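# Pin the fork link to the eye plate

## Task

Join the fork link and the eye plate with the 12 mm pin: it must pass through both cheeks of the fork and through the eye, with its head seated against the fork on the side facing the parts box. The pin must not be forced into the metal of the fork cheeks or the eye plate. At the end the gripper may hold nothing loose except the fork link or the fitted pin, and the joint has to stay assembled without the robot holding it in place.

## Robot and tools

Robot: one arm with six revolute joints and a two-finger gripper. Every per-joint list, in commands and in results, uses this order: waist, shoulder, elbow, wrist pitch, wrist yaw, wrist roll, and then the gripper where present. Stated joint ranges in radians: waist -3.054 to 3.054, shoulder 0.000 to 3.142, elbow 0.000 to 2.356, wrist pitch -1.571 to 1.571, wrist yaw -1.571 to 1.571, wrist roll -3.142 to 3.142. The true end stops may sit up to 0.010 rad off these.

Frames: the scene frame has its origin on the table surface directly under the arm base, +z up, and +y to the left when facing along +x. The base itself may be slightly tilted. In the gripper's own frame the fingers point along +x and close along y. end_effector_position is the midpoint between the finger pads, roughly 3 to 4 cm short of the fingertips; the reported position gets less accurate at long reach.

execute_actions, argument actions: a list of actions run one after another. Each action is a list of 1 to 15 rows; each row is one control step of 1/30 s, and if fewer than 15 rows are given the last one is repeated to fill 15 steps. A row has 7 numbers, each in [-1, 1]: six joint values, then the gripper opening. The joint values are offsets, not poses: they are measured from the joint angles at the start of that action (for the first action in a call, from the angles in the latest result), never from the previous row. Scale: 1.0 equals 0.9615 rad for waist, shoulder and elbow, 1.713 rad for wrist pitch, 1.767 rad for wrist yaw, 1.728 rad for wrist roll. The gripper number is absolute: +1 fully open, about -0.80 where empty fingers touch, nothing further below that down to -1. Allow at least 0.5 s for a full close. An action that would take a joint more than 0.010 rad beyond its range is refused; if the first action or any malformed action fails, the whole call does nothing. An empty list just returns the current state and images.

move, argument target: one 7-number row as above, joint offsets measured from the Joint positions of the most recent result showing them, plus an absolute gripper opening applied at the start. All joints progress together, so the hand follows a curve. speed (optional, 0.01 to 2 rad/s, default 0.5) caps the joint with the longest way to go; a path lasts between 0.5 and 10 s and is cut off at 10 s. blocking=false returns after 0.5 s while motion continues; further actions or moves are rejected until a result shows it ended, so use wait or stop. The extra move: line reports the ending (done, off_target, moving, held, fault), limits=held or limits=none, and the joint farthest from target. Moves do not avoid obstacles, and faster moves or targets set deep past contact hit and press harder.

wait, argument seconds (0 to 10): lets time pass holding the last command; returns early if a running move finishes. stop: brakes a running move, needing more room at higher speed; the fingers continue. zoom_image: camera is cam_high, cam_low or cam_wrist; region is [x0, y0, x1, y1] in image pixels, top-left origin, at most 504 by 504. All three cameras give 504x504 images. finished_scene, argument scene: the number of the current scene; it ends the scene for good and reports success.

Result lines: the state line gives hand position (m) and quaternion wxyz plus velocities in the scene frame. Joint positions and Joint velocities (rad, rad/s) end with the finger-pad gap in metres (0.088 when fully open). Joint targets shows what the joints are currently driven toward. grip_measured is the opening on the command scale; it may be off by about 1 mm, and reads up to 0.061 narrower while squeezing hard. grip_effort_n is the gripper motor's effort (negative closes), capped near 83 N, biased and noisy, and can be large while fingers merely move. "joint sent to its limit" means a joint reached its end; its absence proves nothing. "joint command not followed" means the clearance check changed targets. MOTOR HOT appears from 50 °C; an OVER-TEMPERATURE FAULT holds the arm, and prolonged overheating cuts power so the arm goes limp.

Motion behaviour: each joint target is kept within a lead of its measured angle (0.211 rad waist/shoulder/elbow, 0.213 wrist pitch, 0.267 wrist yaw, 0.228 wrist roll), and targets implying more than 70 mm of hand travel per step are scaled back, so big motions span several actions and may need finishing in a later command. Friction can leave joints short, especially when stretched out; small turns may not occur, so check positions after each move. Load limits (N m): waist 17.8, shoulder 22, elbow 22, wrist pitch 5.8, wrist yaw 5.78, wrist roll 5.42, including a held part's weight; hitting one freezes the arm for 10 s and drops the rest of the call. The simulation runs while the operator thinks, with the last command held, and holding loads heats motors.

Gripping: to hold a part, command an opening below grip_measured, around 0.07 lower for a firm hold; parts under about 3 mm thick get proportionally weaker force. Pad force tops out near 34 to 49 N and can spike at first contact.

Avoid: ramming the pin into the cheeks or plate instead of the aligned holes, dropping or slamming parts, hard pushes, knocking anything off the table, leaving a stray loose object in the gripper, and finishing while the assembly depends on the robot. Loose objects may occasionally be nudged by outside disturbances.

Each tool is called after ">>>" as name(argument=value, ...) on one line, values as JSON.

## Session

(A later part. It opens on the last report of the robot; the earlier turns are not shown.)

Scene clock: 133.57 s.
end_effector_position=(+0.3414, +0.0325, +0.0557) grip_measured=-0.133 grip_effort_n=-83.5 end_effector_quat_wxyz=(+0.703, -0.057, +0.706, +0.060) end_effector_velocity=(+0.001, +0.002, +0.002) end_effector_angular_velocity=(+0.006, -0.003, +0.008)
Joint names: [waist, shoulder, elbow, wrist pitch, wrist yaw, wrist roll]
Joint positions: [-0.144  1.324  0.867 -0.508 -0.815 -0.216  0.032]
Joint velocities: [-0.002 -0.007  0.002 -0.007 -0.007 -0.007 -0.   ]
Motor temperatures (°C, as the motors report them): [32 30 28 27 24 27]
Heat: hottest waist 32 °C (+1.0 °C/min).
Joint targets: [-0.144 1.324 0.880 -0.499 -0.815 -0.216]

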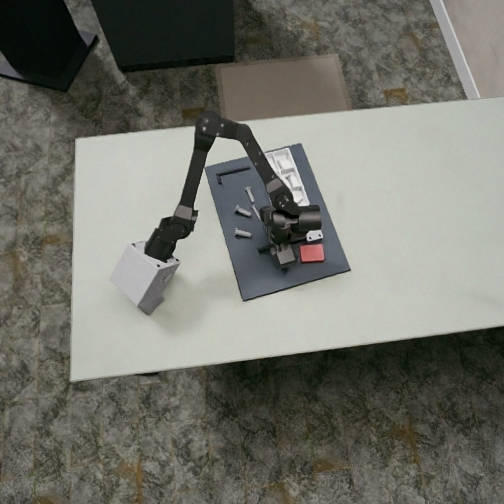

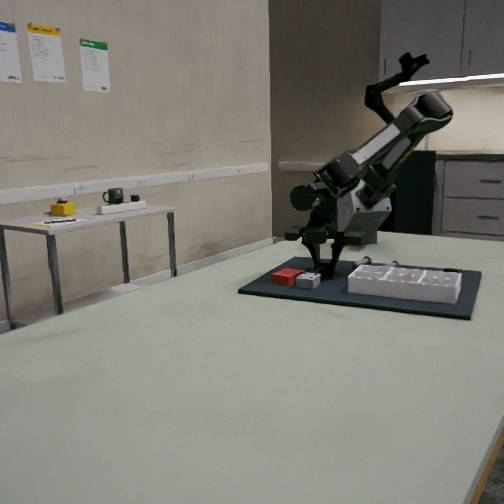

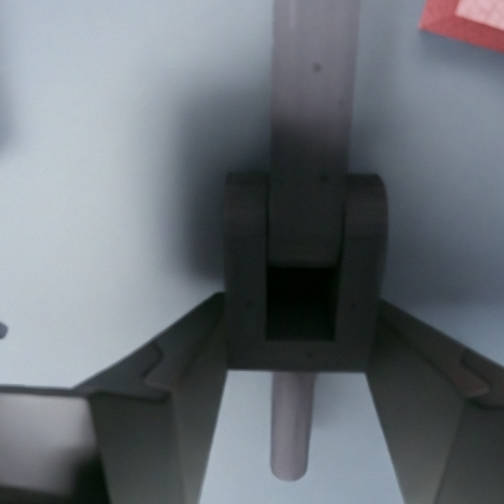

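>>> execute_actions(actions=[[[0.003,-0.014,0.002,0.001,-0.004,0,-0.22]],[[0.003,-0.004,0.014,0.005,0,0.004,-0.22]]])

>>> zoom_image(camera="cam_wrist", region=[190,130,430,370])

Scene clock: 137.47 s.
end_effector_position=(+0.3416, +0.0327, +0.0559) grip_measured=-0.133 grip_effort_n=-83.5 end_effector_quat_wxyz=(+0.704, -0.056, +0.706, +0.059) end_effector_velocity=(+0.003, +0.000, +0.001) end_effector_angular_velocity=(+0.005, -0.017, +0.037)
Joint names: [waist, shoulder, elbow, wrist pitch, wrist yaw, wrist roll]
Joint positions: [-0.144  1.323  0.867 -0.507 -0.815 -0.213  0.032]
Joint velocities: [-0.002 -0.002 -0.002  0.022 -0.007 -0.022 -0.   ]
Motor temperatures (°C, as the motors report them): [32 30 28 27 24 27]
Heat: hottest waist 32 °C (+1.0 °C/min).
Joint targets: [-0.141 1.319 0.880 -0.500 -0.815 -0.209]

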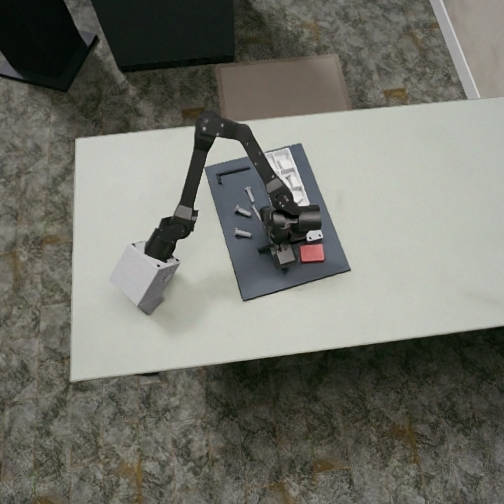

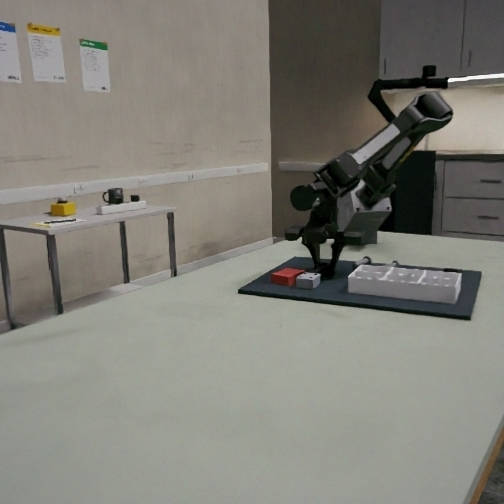

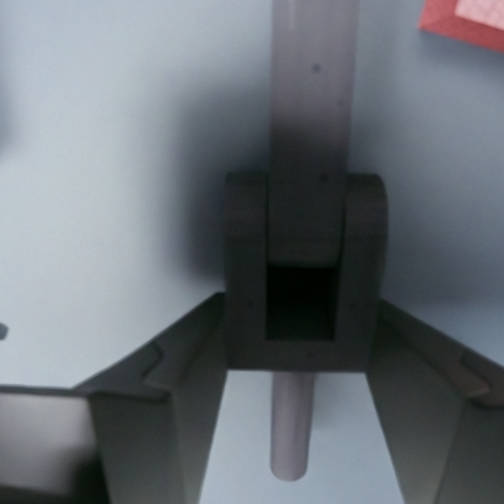

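Region (190, 130, 430, 370) of cam_wrist's 504x504 image, scaled by 2.100, with more detail than that image has.

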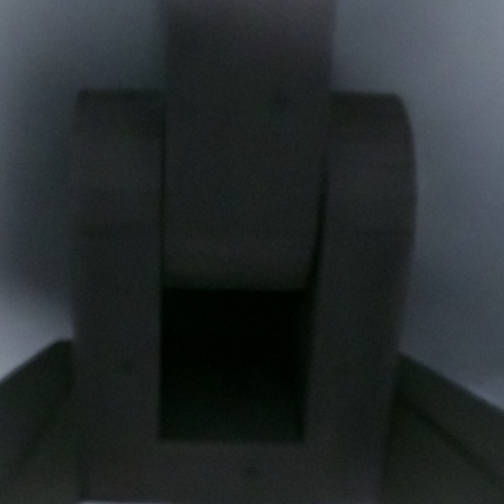

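Can't go left, so the right side is binding: go right.

>>> execute_actions(actions=[[[-0.009,0.006,0,-0.002,0.004,0,-0.22]],[[-0.006,0.006,0.013,0.006,0.002,0,-0.22]]])

>>> zoom_image(camera="cam_wrist", region=[190,130,430,370])

Scene clock: 140.53 s.
end_effector_position=(+0.3432, +0.0326, +0.0562) grip_measured=-0.133 grip_effort_n=-83.5 end_effector_quat_wxyz=(+0.705, -0.059, +0.704, +0.060) end_effector_velocity=(+0.002, +0.002, +0.000) end_effector_angular_velocity=(+0.008, -0.007, +0.018)
Joint names: [waist, shoulder, elbow, wrist pitch, wrist yaw, wrist roll]
Joint positions: [-0.145  1.323  0.869 -0.502 -0.814 -0.213  0.032]
Joint velocities: [ 0.002 -0.002  0.002  0.007 -0.007 -0.007 -0.   ]
Motor temperatures (°C, as the motors report them): [32 31 28 27 24 27]
Heat: hottest waist 32 °C (+1.0 °C/min).
Joint targets: [-0.151 1.328 0.879 -0.499 -0.810 -0.213]

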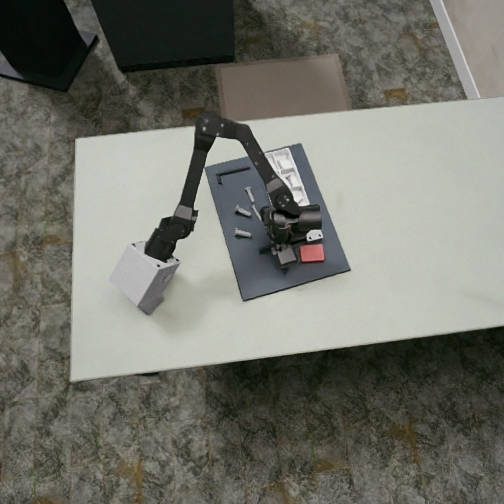

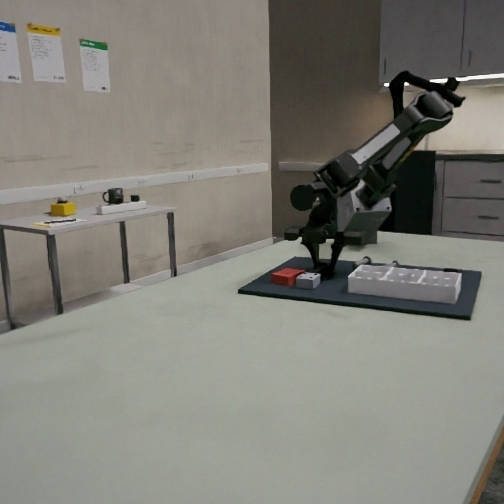

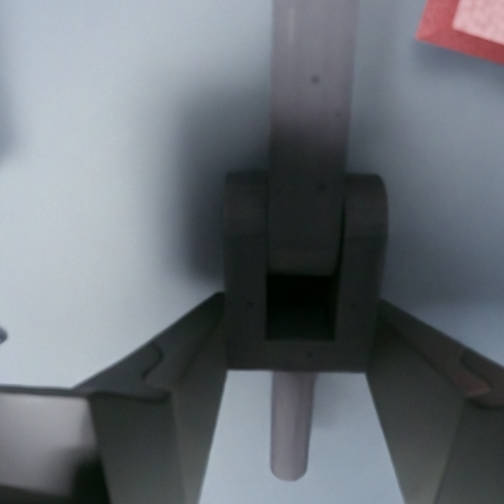

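Region (190, 130, 430, 370) of cam_wrist's 504x504 image, scaled by 2.100, with more detail than that image has.

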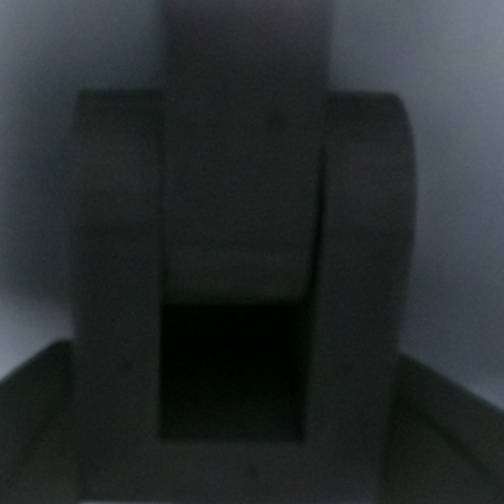

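>>> execute_actions(actions=[[[0,0,0,0,0,0,-0.22],[0,0,0,0,0,0,-0.22],[0,0,0,0,0,0,0.3]],[[-0.04,-0.03,0.02,-0.04,-0.01,0,0.3],[-0.06,-0.05,0.03,-0.06,-0.015,0,0.3],[-0.08,-0.07,0.04,-0.09,-0.02,0,0.3],[-0.11,-0.1,0.06,-0.13,-0.03,0,0.3]],[[0,-0.04,0,0,0,0.1,0.3]]])

>>> move(target=[0.617,-0.405,-0.088,0.013,0.223,0.97,0.0], speed=1.3)

Scene clock: 151.37 s.
end_effector_position=(+0.3433, +0.0461, +0.1005) grip_measured=+0.296 grip_effort_n=17.9 end_effector_quat_wxyz=(+0.717, +0.029, +0.695, -0.036) end_effector_velocity=(-0.004, -0.002, +0.001) end_effector_angular_velocity=(-0.021, +0.012, -0.037)
Joint names: [waist, shoulder, elbow, wrist pitch, wrist yaw, wrist roll]
Joint positions: [-0.246  1.206  0.92  -0.72  -0.86  -0.045  0.054]
Joint velocities: [-0.002 -0.007 -0.002 -0.022  0.022  0.022 -0.   ]
Motor temperatures (°C, as the motors report them): [32 31 28 27 24 27]
Heat: hottest waist 32 °C (+0.0 °C/min).
Joint targets: [-0.246 1.197 0.920 -0.719 -0.860 -0.040]

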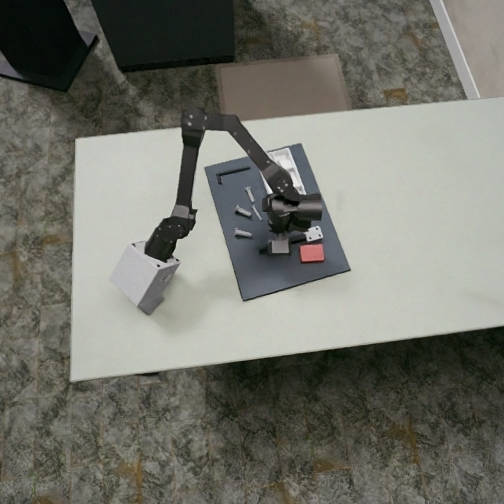

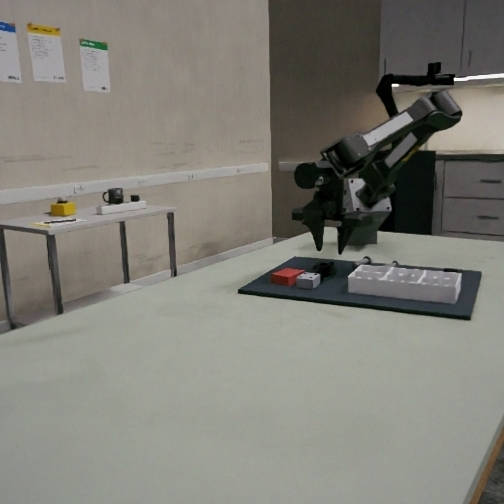

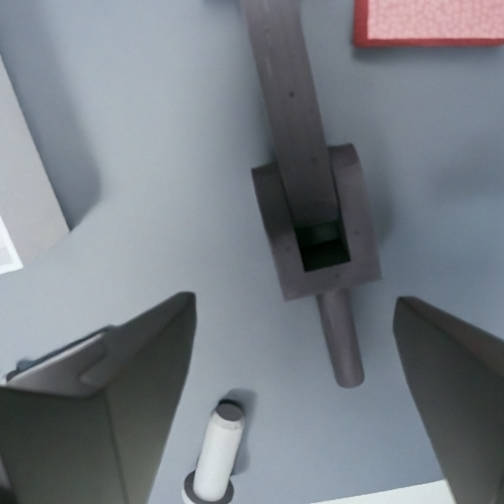

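Scene clock: 153.50 s.
end_effector_position=(+0.2919, +0.1702, +0.0953) grip_measured=+0.004 grip_effort_n=-19.3 end_effector_quat_wxyz=(+0.579, +0.408, +0.577, -0.406) end_effector_velocity=(-0.003, -0.000, +0.001) end_effector_angular_velocity=(-0.001, +0.015, -0.002)
Joint names: [waist, shoulder, elbow, wrist pitch, wrist yaw, wrist roll]
Joint positions: [ 0.345  0.826  0.845 -0.699 -0.472  1.628  0.039]
Joint velocities: [-0.002 -0.002  0.002 -0.022 -0.007 -0.007 -0.   ]
Motor temperatures (°C, as the motors report them): [32 31 28 27 24 27]
Heat: hottest waist 32 °C (+0.0 °C/min).
Joint targets: [0.348 0.816 0.836 -0.697 -0.466 1.631]
move: done; limits=none; farthest joint: the shoulder, 0.009 radians from its target (0.389 radians at the start)

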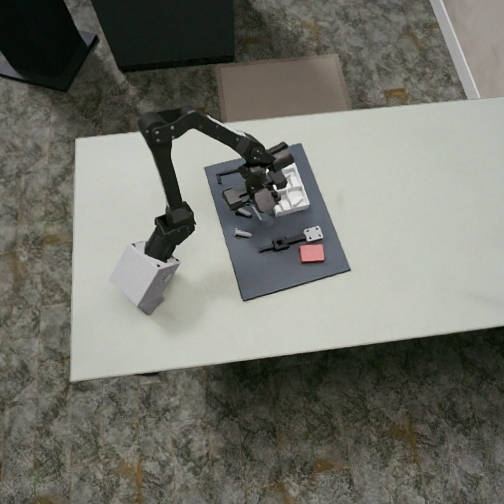

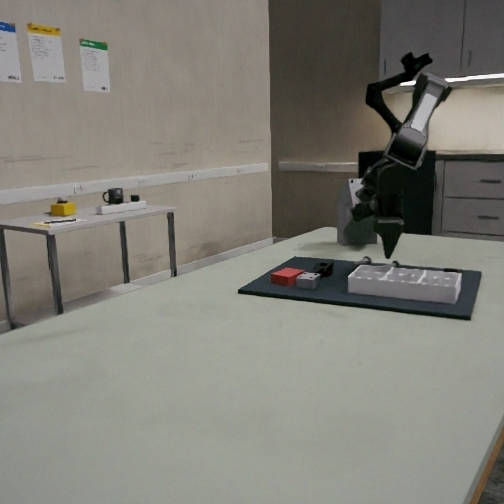

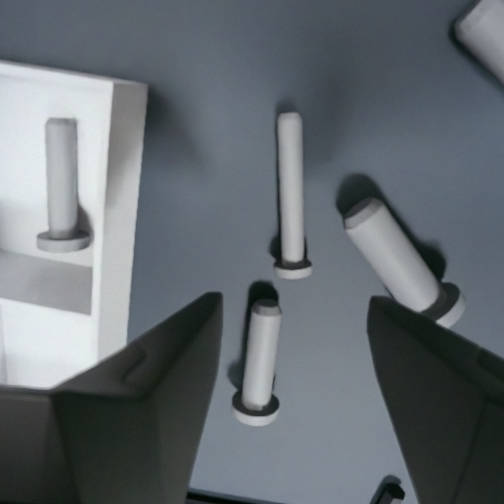

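>>> move(target=[0.32,0.095,-0.01,0.10,0.104,0.16,-0.2], speed=0.4)

Scene clock: 165.70 s.
end_effector_position=(+0.2830, +0.2176, +0.0612) grip_measured=-0.196 grip_effort_n=-19.8 end_effector_quat_wxyz=(+0.544, +0.443, +0.581, -0.412) end_effector_velocity=(-0.002, -0.002, -0.001) end_effector_angular_velocity=(-0.011, +0.008, -0.009)
Joint names: [waist, shoulder, elbow, wrist pitch, wrist yaw, wrist roll]
Joint positions: [ 0.649  0.906  0.843 -0.529 -0.293  1.901  0.029]
Joint velocities: [ 0.002  0.002 -0.002 -0.007  0.007  0.007 -0.   ]
Motor temperatures (°C, as the motors report them): [31 32 28 27 24 27]
Heat: hottest shoulder 32 °C (+0.0 °C/min).
Joint targets: [0.652 0.917 0.835 -0.527 -0.288 1.904]
move: off_target; limits=none; farthest joint: the shoulder, 0.011 radians from its target (0.091 radians at the start)

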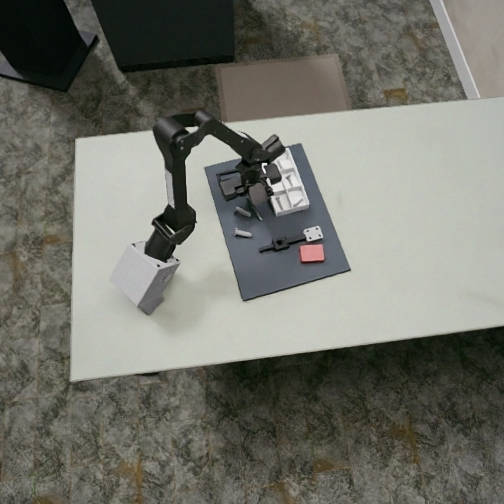

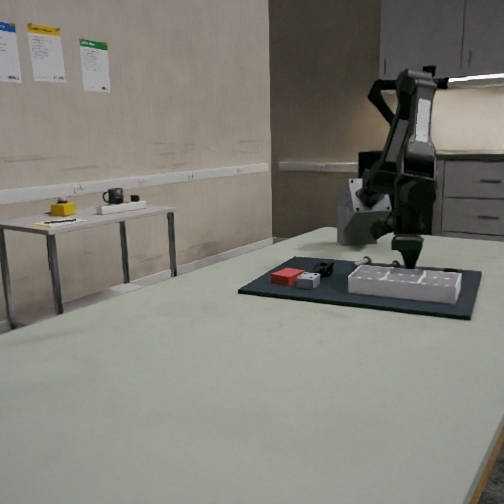

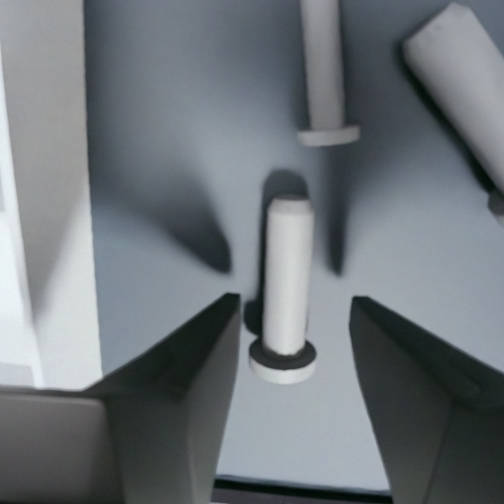

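>>> move(target=[0.034,0.045,0,0.027,0.011,0.024,-0.25], speed=0.1)

Scene clock: 169.47 s.
end_effector_position=(+0.2839, +0.2238, +0.0524) grip_measured=-0.246 grip_effort_n=-19.8 end_effector_quat_wxyz=(+0.537, +0.451, +0.580, -0.414) end_effector_velocity=(-0.005, -0.003, -0.001) end_effector_angular_velocity=(-0.011, +0.025, -0.014)
Joint names: [waist, shoulder, elbow, wrist pitch, wrist yaw, wrist roll]
Joint positions: [ 0.678  0.938  0.843 -0.485 -0.279  1.939  0.027]
Joint velocities: [-0.002  0.002 -0.002 -0.022 -0.007  0.007  0.   ]
Motor temperatures (°C, as the motors report them): [31 32 28 27 24 27]
Heat: hottest shoulder 32 °C (+0.0 °C/min).
Joint targets: [0.682 0.949 0.843 -0.483 -0.274 1.942]
move: off_target; limits=none; farthest joint: the shoulder, 0.012 radians from its target (0.043 radians at the start)

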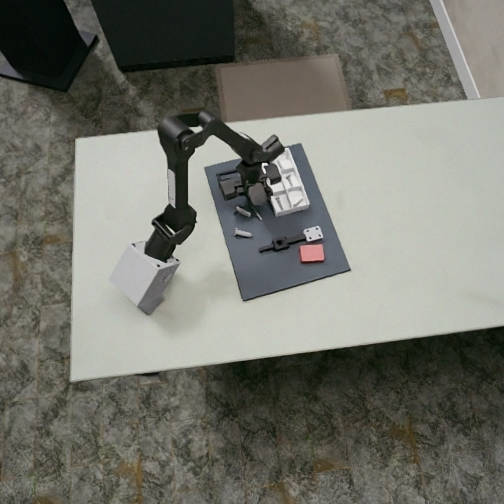

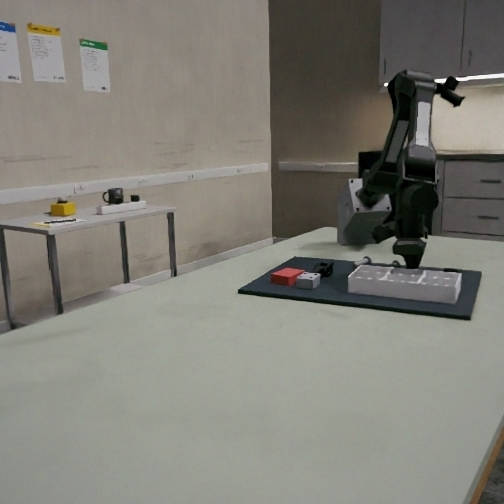

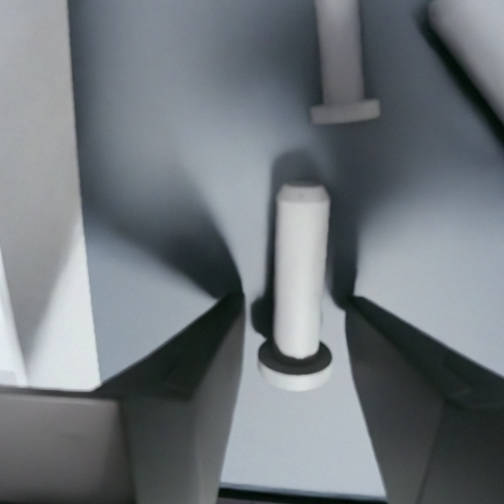

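>>> execute_actions(actions=[[[0,0.021,0,0.003,0,0,-0.4]],[[0,0,0,0,0,0,-0.53]],[[0,0,0,0,0,0,-0.68]]])

Scene clock: 172.60 s.
end_effector_position=(+0.2838, +0.2231, +0.0501) grip_measured=-0.597 grip_effort_n=-83.5 end_effector_quat_wxyz=(+0.536, +0.450, +0.580, -0.416) end_effector_velocity=(-0.004, -0.003, -0.000) end_effector_angular_velocity=(-0.017, +0.014, +0.004)
Joint names: [waist, shoulder, elbow, wrist pitch, wrist yaw, wrist roll]
Joint positions: [ 0.678  0.947  0.843 -0.481 -0.279  1.94   0.01 ]
Joint velocities: [ 0.002 -0.002 -0.002 -0.022  0.007 -0.007 -0.   ]
Motor temperatures (°C, as the motors report them): [31 32 28 27 24 27]
Heat: hottest shoulder 32 °C (+0.0 °C/min).
Joint targets: [0.678 0.947 0.843 -0.481 -0.279 1.940]

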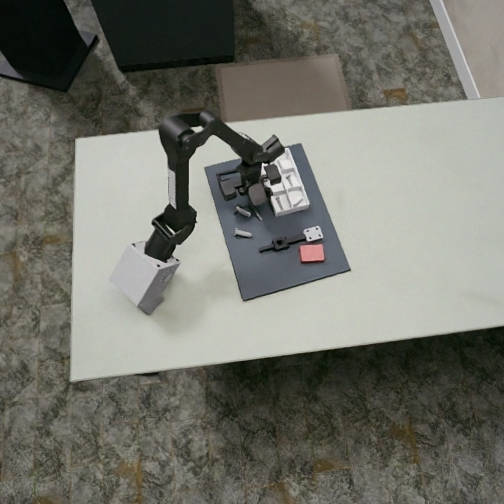

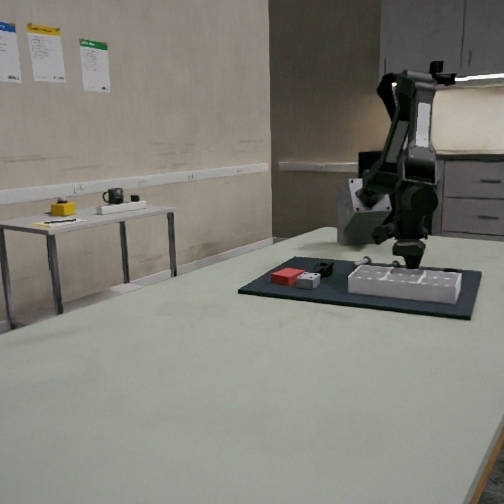

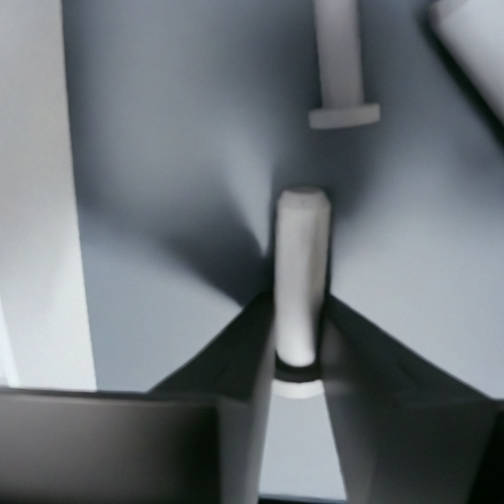

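>>> move(target=[-0.08,-0.25,0.03,-0.15,0,0,-0.68], speed=0.4)

>>> move(target=[-0.755,0.449,0.148,-0.026,-0.295,-0.308,-0.68], speed=0.7)

Scene clock: 178.77 s.
end_effector_position=(+0.2713, +0.2087, +0.1115) grip_measured=-0.597 grip_effort_n=-83.5 end_effector_quat_wxyz=(+0.548, +0.457, +0.551, -0.433) end_effector_velocity=(-0.001, +0.001, +0.001) end_effector_angular_velocity=(+0.013, +0.010, +0.003)
Joint names: [waist, shoulder, elbow, wrist pitch, wrist yaw, wrist roll]
Joint positions: [ 0.605  0.718  0.863 -0.736 -0.279  1.94   0.01 ]
Joint velocities: [-0.007 -0.002  0.002 -0.007 -0.022 -0.007 -0.   ]
Motor temperatures (°C, as the motors report them): [30 32 28 27 24 27]
Heat: hottest shoulder 32 °C (+0.0 °C/min).
Joint targets: [0.602 0.706 0.872 -0.738 -0.279 1.940]
move: off_target; limits=none; farthest joint: the shoulder, 0.011 radians from its target (0.240 radians at the start)

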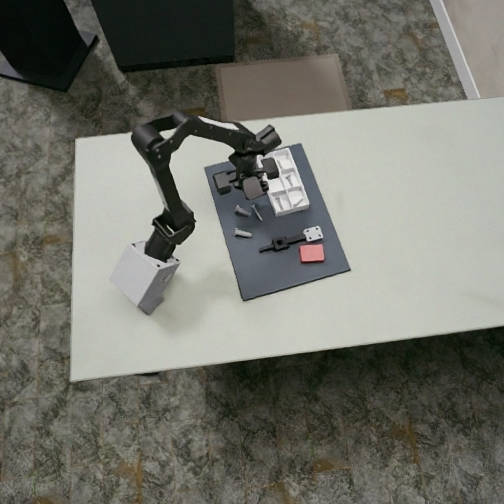

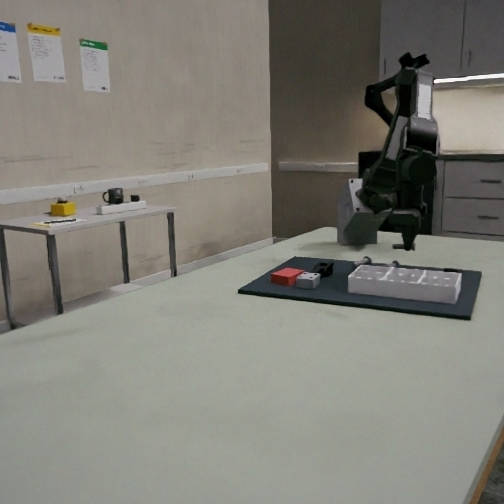

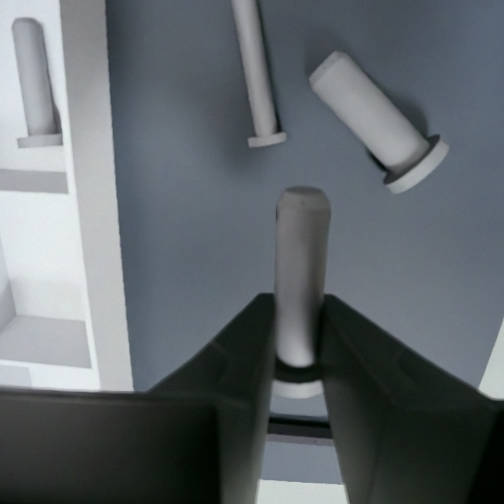

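Scene clock: 180.50 s.
end_effector_position=(+0.3514, +0.0896, +0.1033) grip_measured=-0.597 grip_effort_n=-83.5 end_effector_quat_wxyz=(+0.540, +0.462, +0.534, -0.458) end_effector_velocity=(+0.003, -0.001, +0.001) end_effector_angular_velocity=(+0.003, -0.009, +0.009)
Joint names: [waist, shoulder, elbow, wrist pitch, wrist yaw, wrist roll]
Joint positions: [-0.117  1.14   0.997 -0.779 -0.795  1.411  0.01 ]
Joint velocities: [-0.007  0.002  0.002  0.007 -0.007 -0.007 -0.   ]
Motor temperatures (°C, as the motors report them): [30 32 28 27 24 27]
Heat: hottest shoulder 32 °C (+0.0 °C/min).
Joint targets: [-0.121 1.149 1.005 -0.781 -0.800 1.407]
move: done; limits=none; farthest joint: the shoulder, 0.009 radians from its target (0.432 radians at the start)

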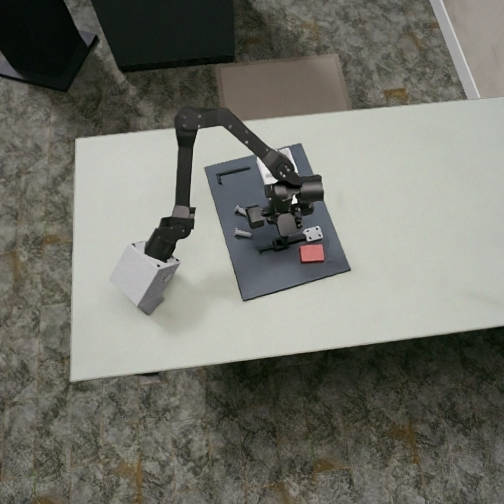

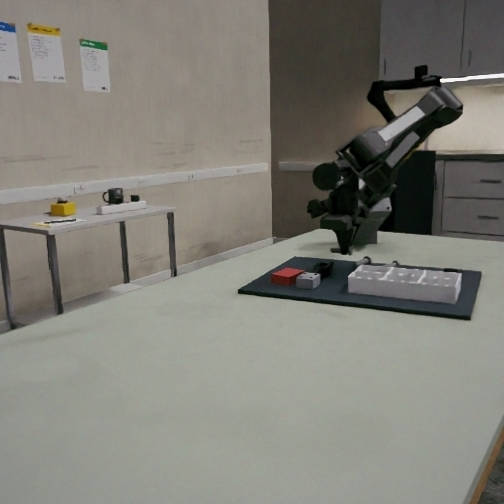

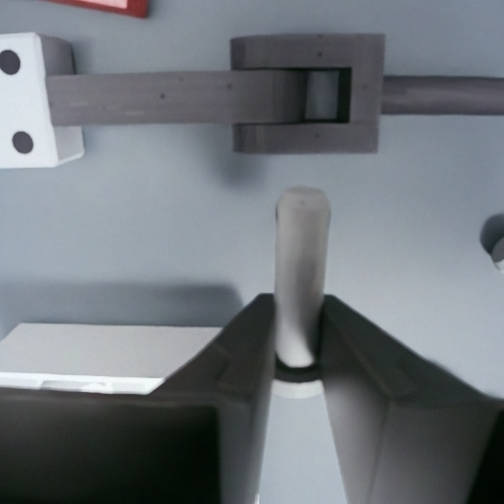

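>>> move(target=[0.149,0.116,-0.063,0.143,0.052,0.076,-0.68], speed=0.25)

>>> zoom_image(camera="cam_wrist", region=[180,0,460,280])

Scene clock: 185.20 s.
end_effector_position=(+0.3571, +0.0873, +0.0540) grip_measured=-0.597 grip_effort_n=-83.5 end_effector_quat_wxyz=(+0.538, +0.458, +0.542, -0.455) end_effector_velocity=(-0.002, -0.003, -0.000) end_effector_angular_velocity=(-0.010, +0.007, +0.013)
Joint names: [waist, shoulder, elbow, wrist pitch, wrist yaw, wrist roll]
Joint positions: [ 0.026  1.241  0.944 -0.537 -0.711  1.539  0.01 ]
Joint velocities: [-0.002  0.002 -0.002 -0.007  0.007 -0.022 -0.   ]
Motor temperatures (°C, as the motors report them): [30 32 29 27 24 27]
Heat: hottest shoulder 32 °C (+0.0 °C/min).
Joint targets: [0.026 1.252 0.937 -0.535 -0.703 1.542]
move: done; limits=none; farthest joint: the shoulder, 0.010 radians from its target (0.111 radians at the start)

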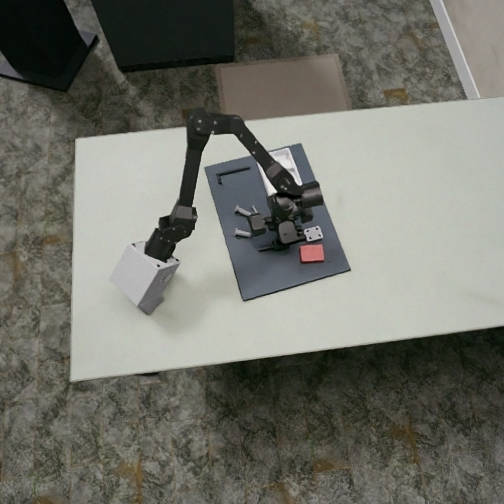

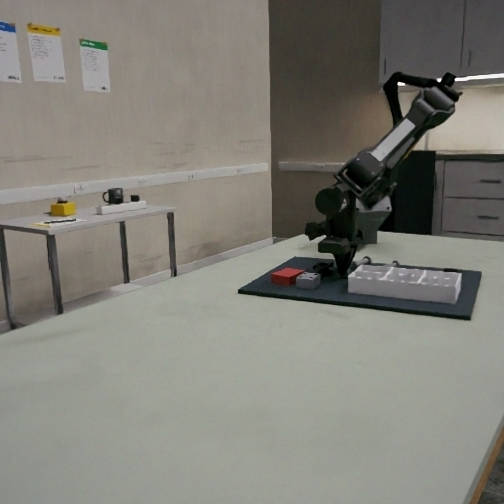

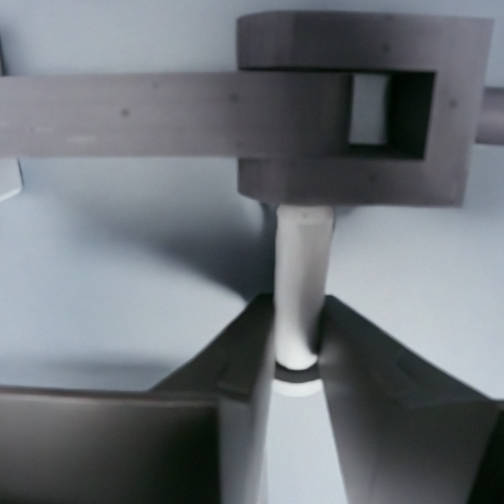

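Region (180, 0, 460, 280) of cam_wrist's 504x504 image, scaled by 1.800, with more detail than that image has.

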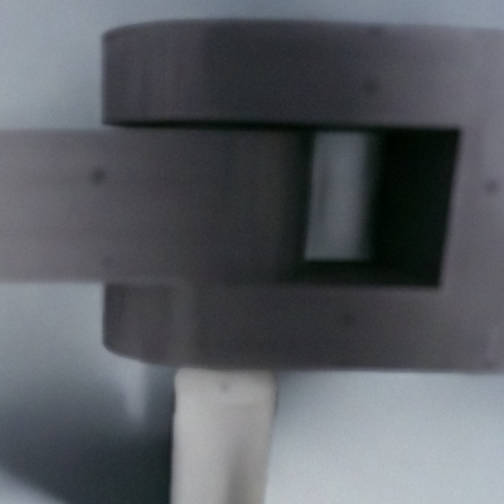

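>>> execute_actions(actions=[[[0.031,-0.024,0.024,-0.005,0.017,0.017,-0.68]],[[0,0,0,0,0,0,-0.68]]])

Scene clock: 188.77 s.
end_effector_position=(+0.3596, +0.0957, +0.0546) grip_measured=-0.597 grip_effort_n=-83.5 end_effector_quat_wxyz=(+0.541, +0.456, +0.540, -0.456) end_effector_velocity=(-0.003, -0.002, +0.001) end_effector_angular_velocity=(+0.001, +0.006, -0.019)
Joint names: [waist, shoulder, elbow, wrist pitch, wrist yaw, wrist roll]
Joint positions: [ 0.053  1.23   0.959 -0.544 -0.687  1.565  0.01 ]
Joint velocities: [-0.007 -0.002 -0.007 -0.007 -0.007  0.007 -0.   ]
Motor temperatures (°C, as the motors report them): [30 32 28 27 24 27]
Heat: hottest shoulder 32 °C (+0.0 °C/min).
Joint targets: [0.053 1.230 0.959 -0.544 -0.687 1.565]

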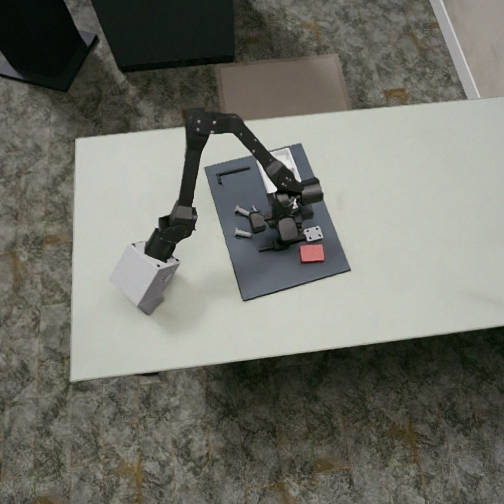

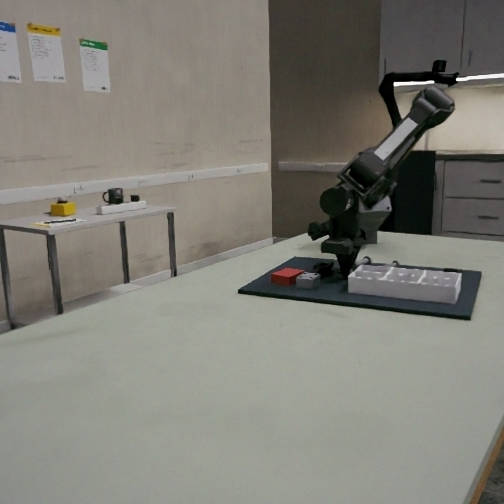

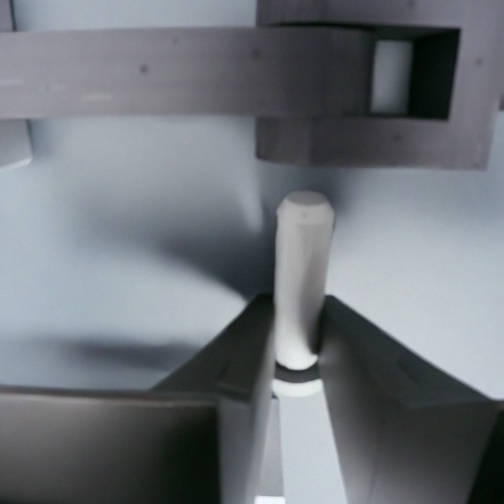

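>>> move(target=[-0.04,0.047,-0.018,0.013,-0.061,-0.02,-0.68], speed=0.12)

>>> execute_actions(actions=[[[0,0,0,0,0,0,-0.55]],[[0,0,0,0,0,0,-0.47]],[[0,0,0,0,0,0,-0.68]]])

Scene clock: 194.53 s.
end_effector_position=(+0.3590, +0.0938, +0.0517) grip_measured=-0.597 grip_effort_n=-83.5 end_effector_quat_wxyz=(+0.519, +0.475, +0.560, -0.437) end_effector_velocity=(-0.002, +0.003, +0.001) end_effector_angular_velocity=(+0.020, +0.006, +0.001)
Joint names: [waist, shoulder, elbow, wrist pitch, wrist yaw, wrist roll]
Joint positions: [ 0.018  1.264  0.95  -0.522 -0.79   1.533  0.01 ]
Joint velocities: [-0.002 -0.002 -0.002 -0.007 -0.022 -0.007 -0.   ]
Motor temperatures (°C, as the motors report them): [31 32 28 27 24 27]
Heat: hottest shoulder 32 °C (+0.0 °C/min).
Joint targets: [0.015 1.275 0.942 -0.521 -0.795 1.530]
move: off_target; limits=none; farthest joint: the shoulder, 0.011 radians from its target (0.046 radians at the start)

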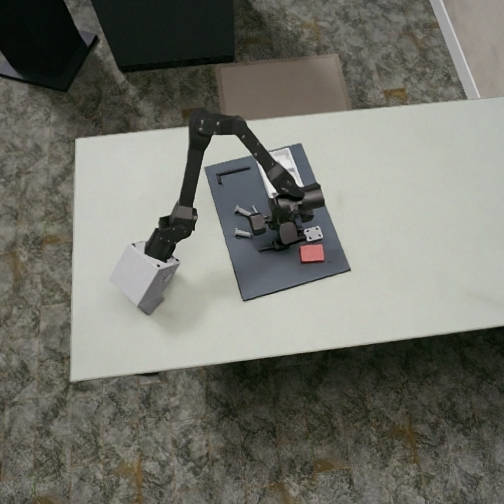

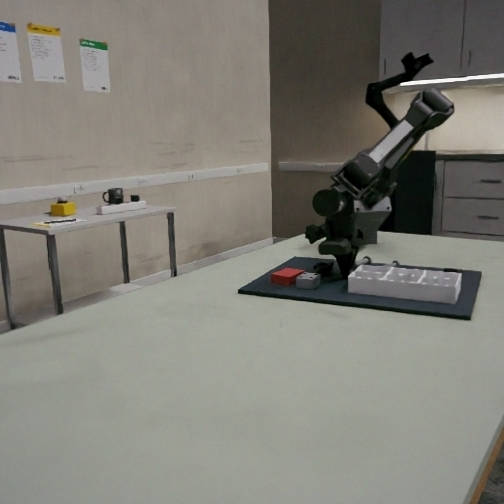

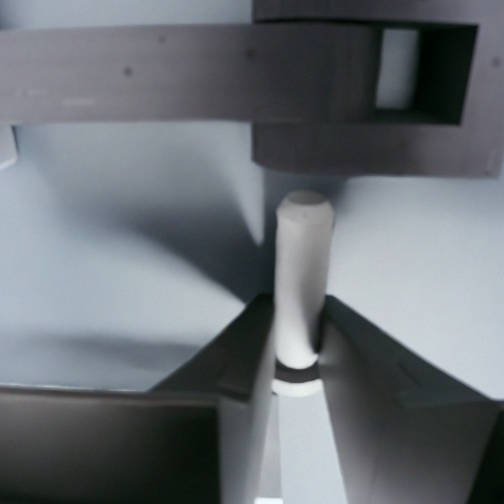

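Scene clock: 196.03 s.
end_effector_position=(+0.3590, +0.0937, +0.0517) grip_measured=-0.599 grip_effort_n=-83.5 end_effector_quat_wxyz=(+0.519, +0.475, +0.560, -0.437) end_effector_velocity=(-0.004, -0.001, +0.001) end_effector_angular_velocity=(+0.001, +0.013, -0.011)
Joint names: [waist, shoulder, elbow, wrist pitch, wrist yaw, wrist roll]
Joint positions: [ 0.018  1.264  0.95  -0.522 -0.79   1.533  0.01 ]
Joint velocities: [-0.007 -0.002 -0.002 -0.022 -0.007 -0.007  0.   ]
Motor temperatures (°C, as the motors report them): [31 32 28 27 24 27]
Heat: hottest shoulder 32 °C (+0.0 °C/min).
Joint targets: [0.018 1.264 0.950 -0.522 -0.790 1.533]

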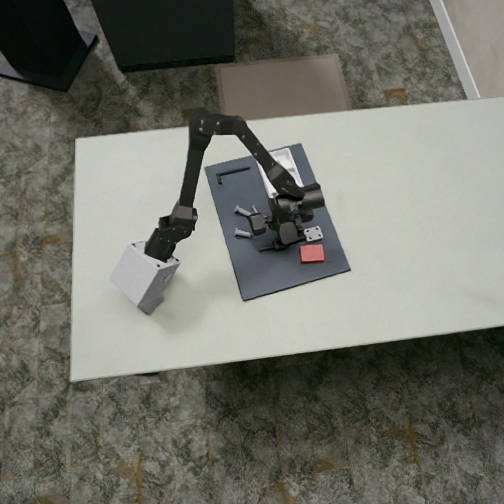

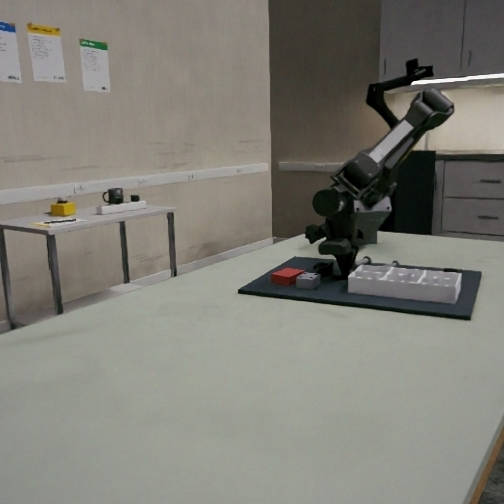

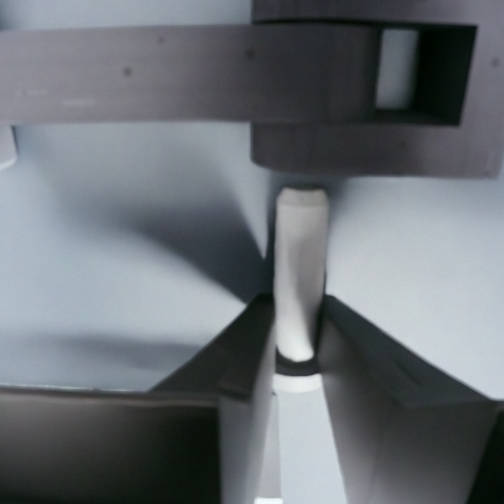

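>>> move(target=[0.024,-0.042,0.012,-0.013,0.055,0.012,-0.68], speed=0.12)

>>> zoom_image(camera="cam_wrist", region=[180,0,460,280])

Scene clock: 202.03 s.
end_effector_position=(+0.3590, +0.0916, +0.0549) grip_measured=-0.599 grip_effort_n=-83.5 end_effector_quat_wxyz=(+0.540, +0.457, +0.540, -0.456) end_effector_velocity=(+0.001, +0.002, +0.001) end_effector_angular_velocity=(+0.018, -0.006, +0.008)
Joint names: [waist, shoulder, elbow, wrist pitch, wrist yaw, wrist roll]
Joint positions: [ 0.038  1.235  0.954 -0.543 -0.698  1.551  0.01 ]
Joint velocities: [-0.007 -0.002 -0.002  0.007 -0.022 -0.007  0.   ]
Motor temperatures (°C, as the motors report them): [31 32 28 27 24 27]
Heat: hottest shoulder 32 °C (+0.0 °C/min).
Joint targets: [0.041 1.224 0.961 -0.544 -0.693 1.554]
move: off_target; limits=none; farthest joint: the shoulder, 0.011 radians from its target (0.040 radians at the start)

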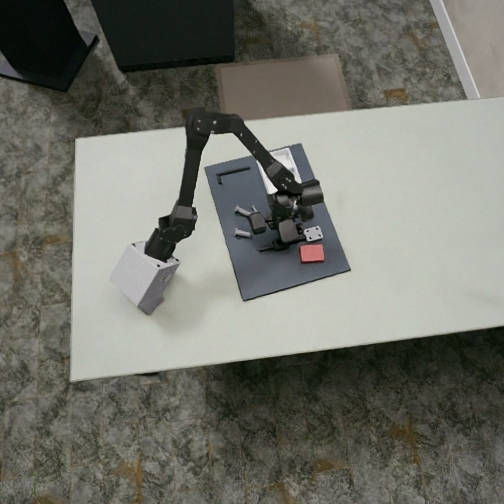

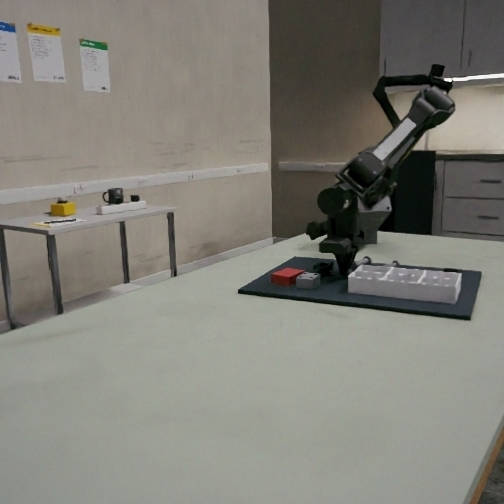

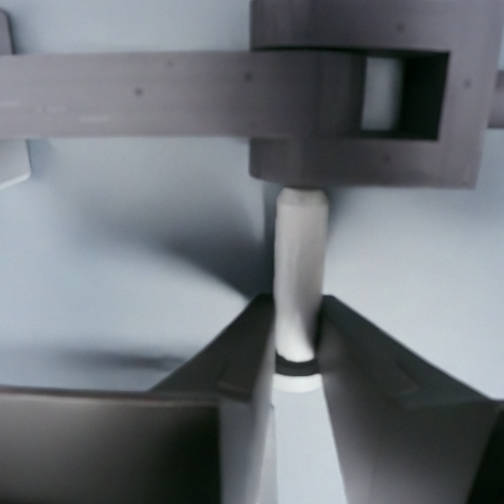

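Region (180, 0, 460, 280) of cam_wrist's 504x504 image, scaled by 1.800, with more detail than that image has.

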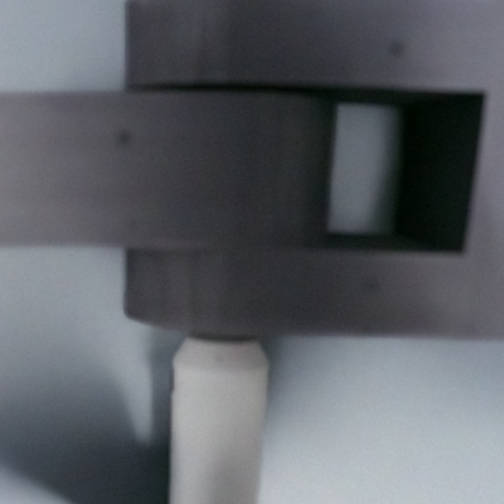

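>>> execute_actions(actions=[[[-0.018,0.02,0,0,-0.007,-0.009,-0.68]],[[-0.018,0.02,0,0.002,-0.007,-0.009,-0.68]]])

Scene clock: 207.40 s.
end_effector_position=(+0.3600, +0.0848, +0.0551) grip_measured=-0.599 grip_effort_n=-83.5 end_effector_quat_wxyz=(+0.540, +0.457, +0.541, -0.454) end_effector_velocity=(+0.001, +0.002, +0.001) end_effector_angular_velocity=(+0.018, -0.007, +0.008)
Joint names: [waist, shoulder, elbow, wrist pitch, wrist yaw, wrist roll]
Joint positions: [ 0.014  1.251  0.954 -0.541 -0.718  1.526  0.01 ]
Joint velocities: [-0.007 -0.002 -0.002  0.007 -0.022 -0.007  0.   ]
Motor temperatures (°C, as the motors report them): [31 33 28 27 24 27]
Heat: hottest shoulder 33 °C (+1.0 °C/min).
Joint targets: [0.008 1.263 0.954 -0.539 -0.718 1.523]

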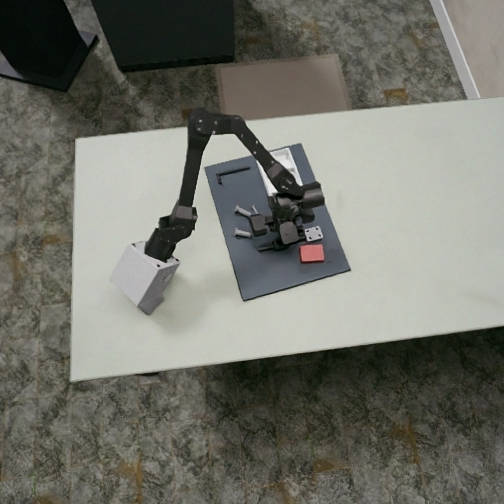

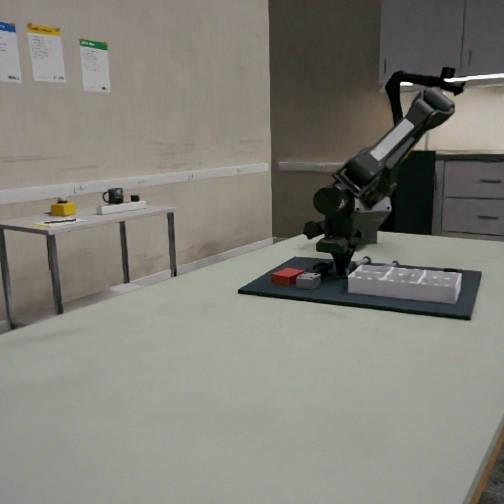

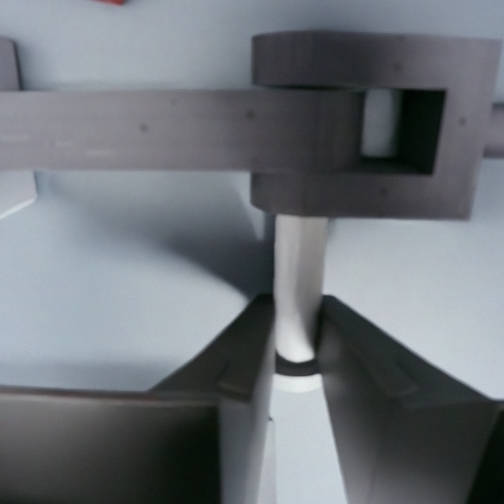

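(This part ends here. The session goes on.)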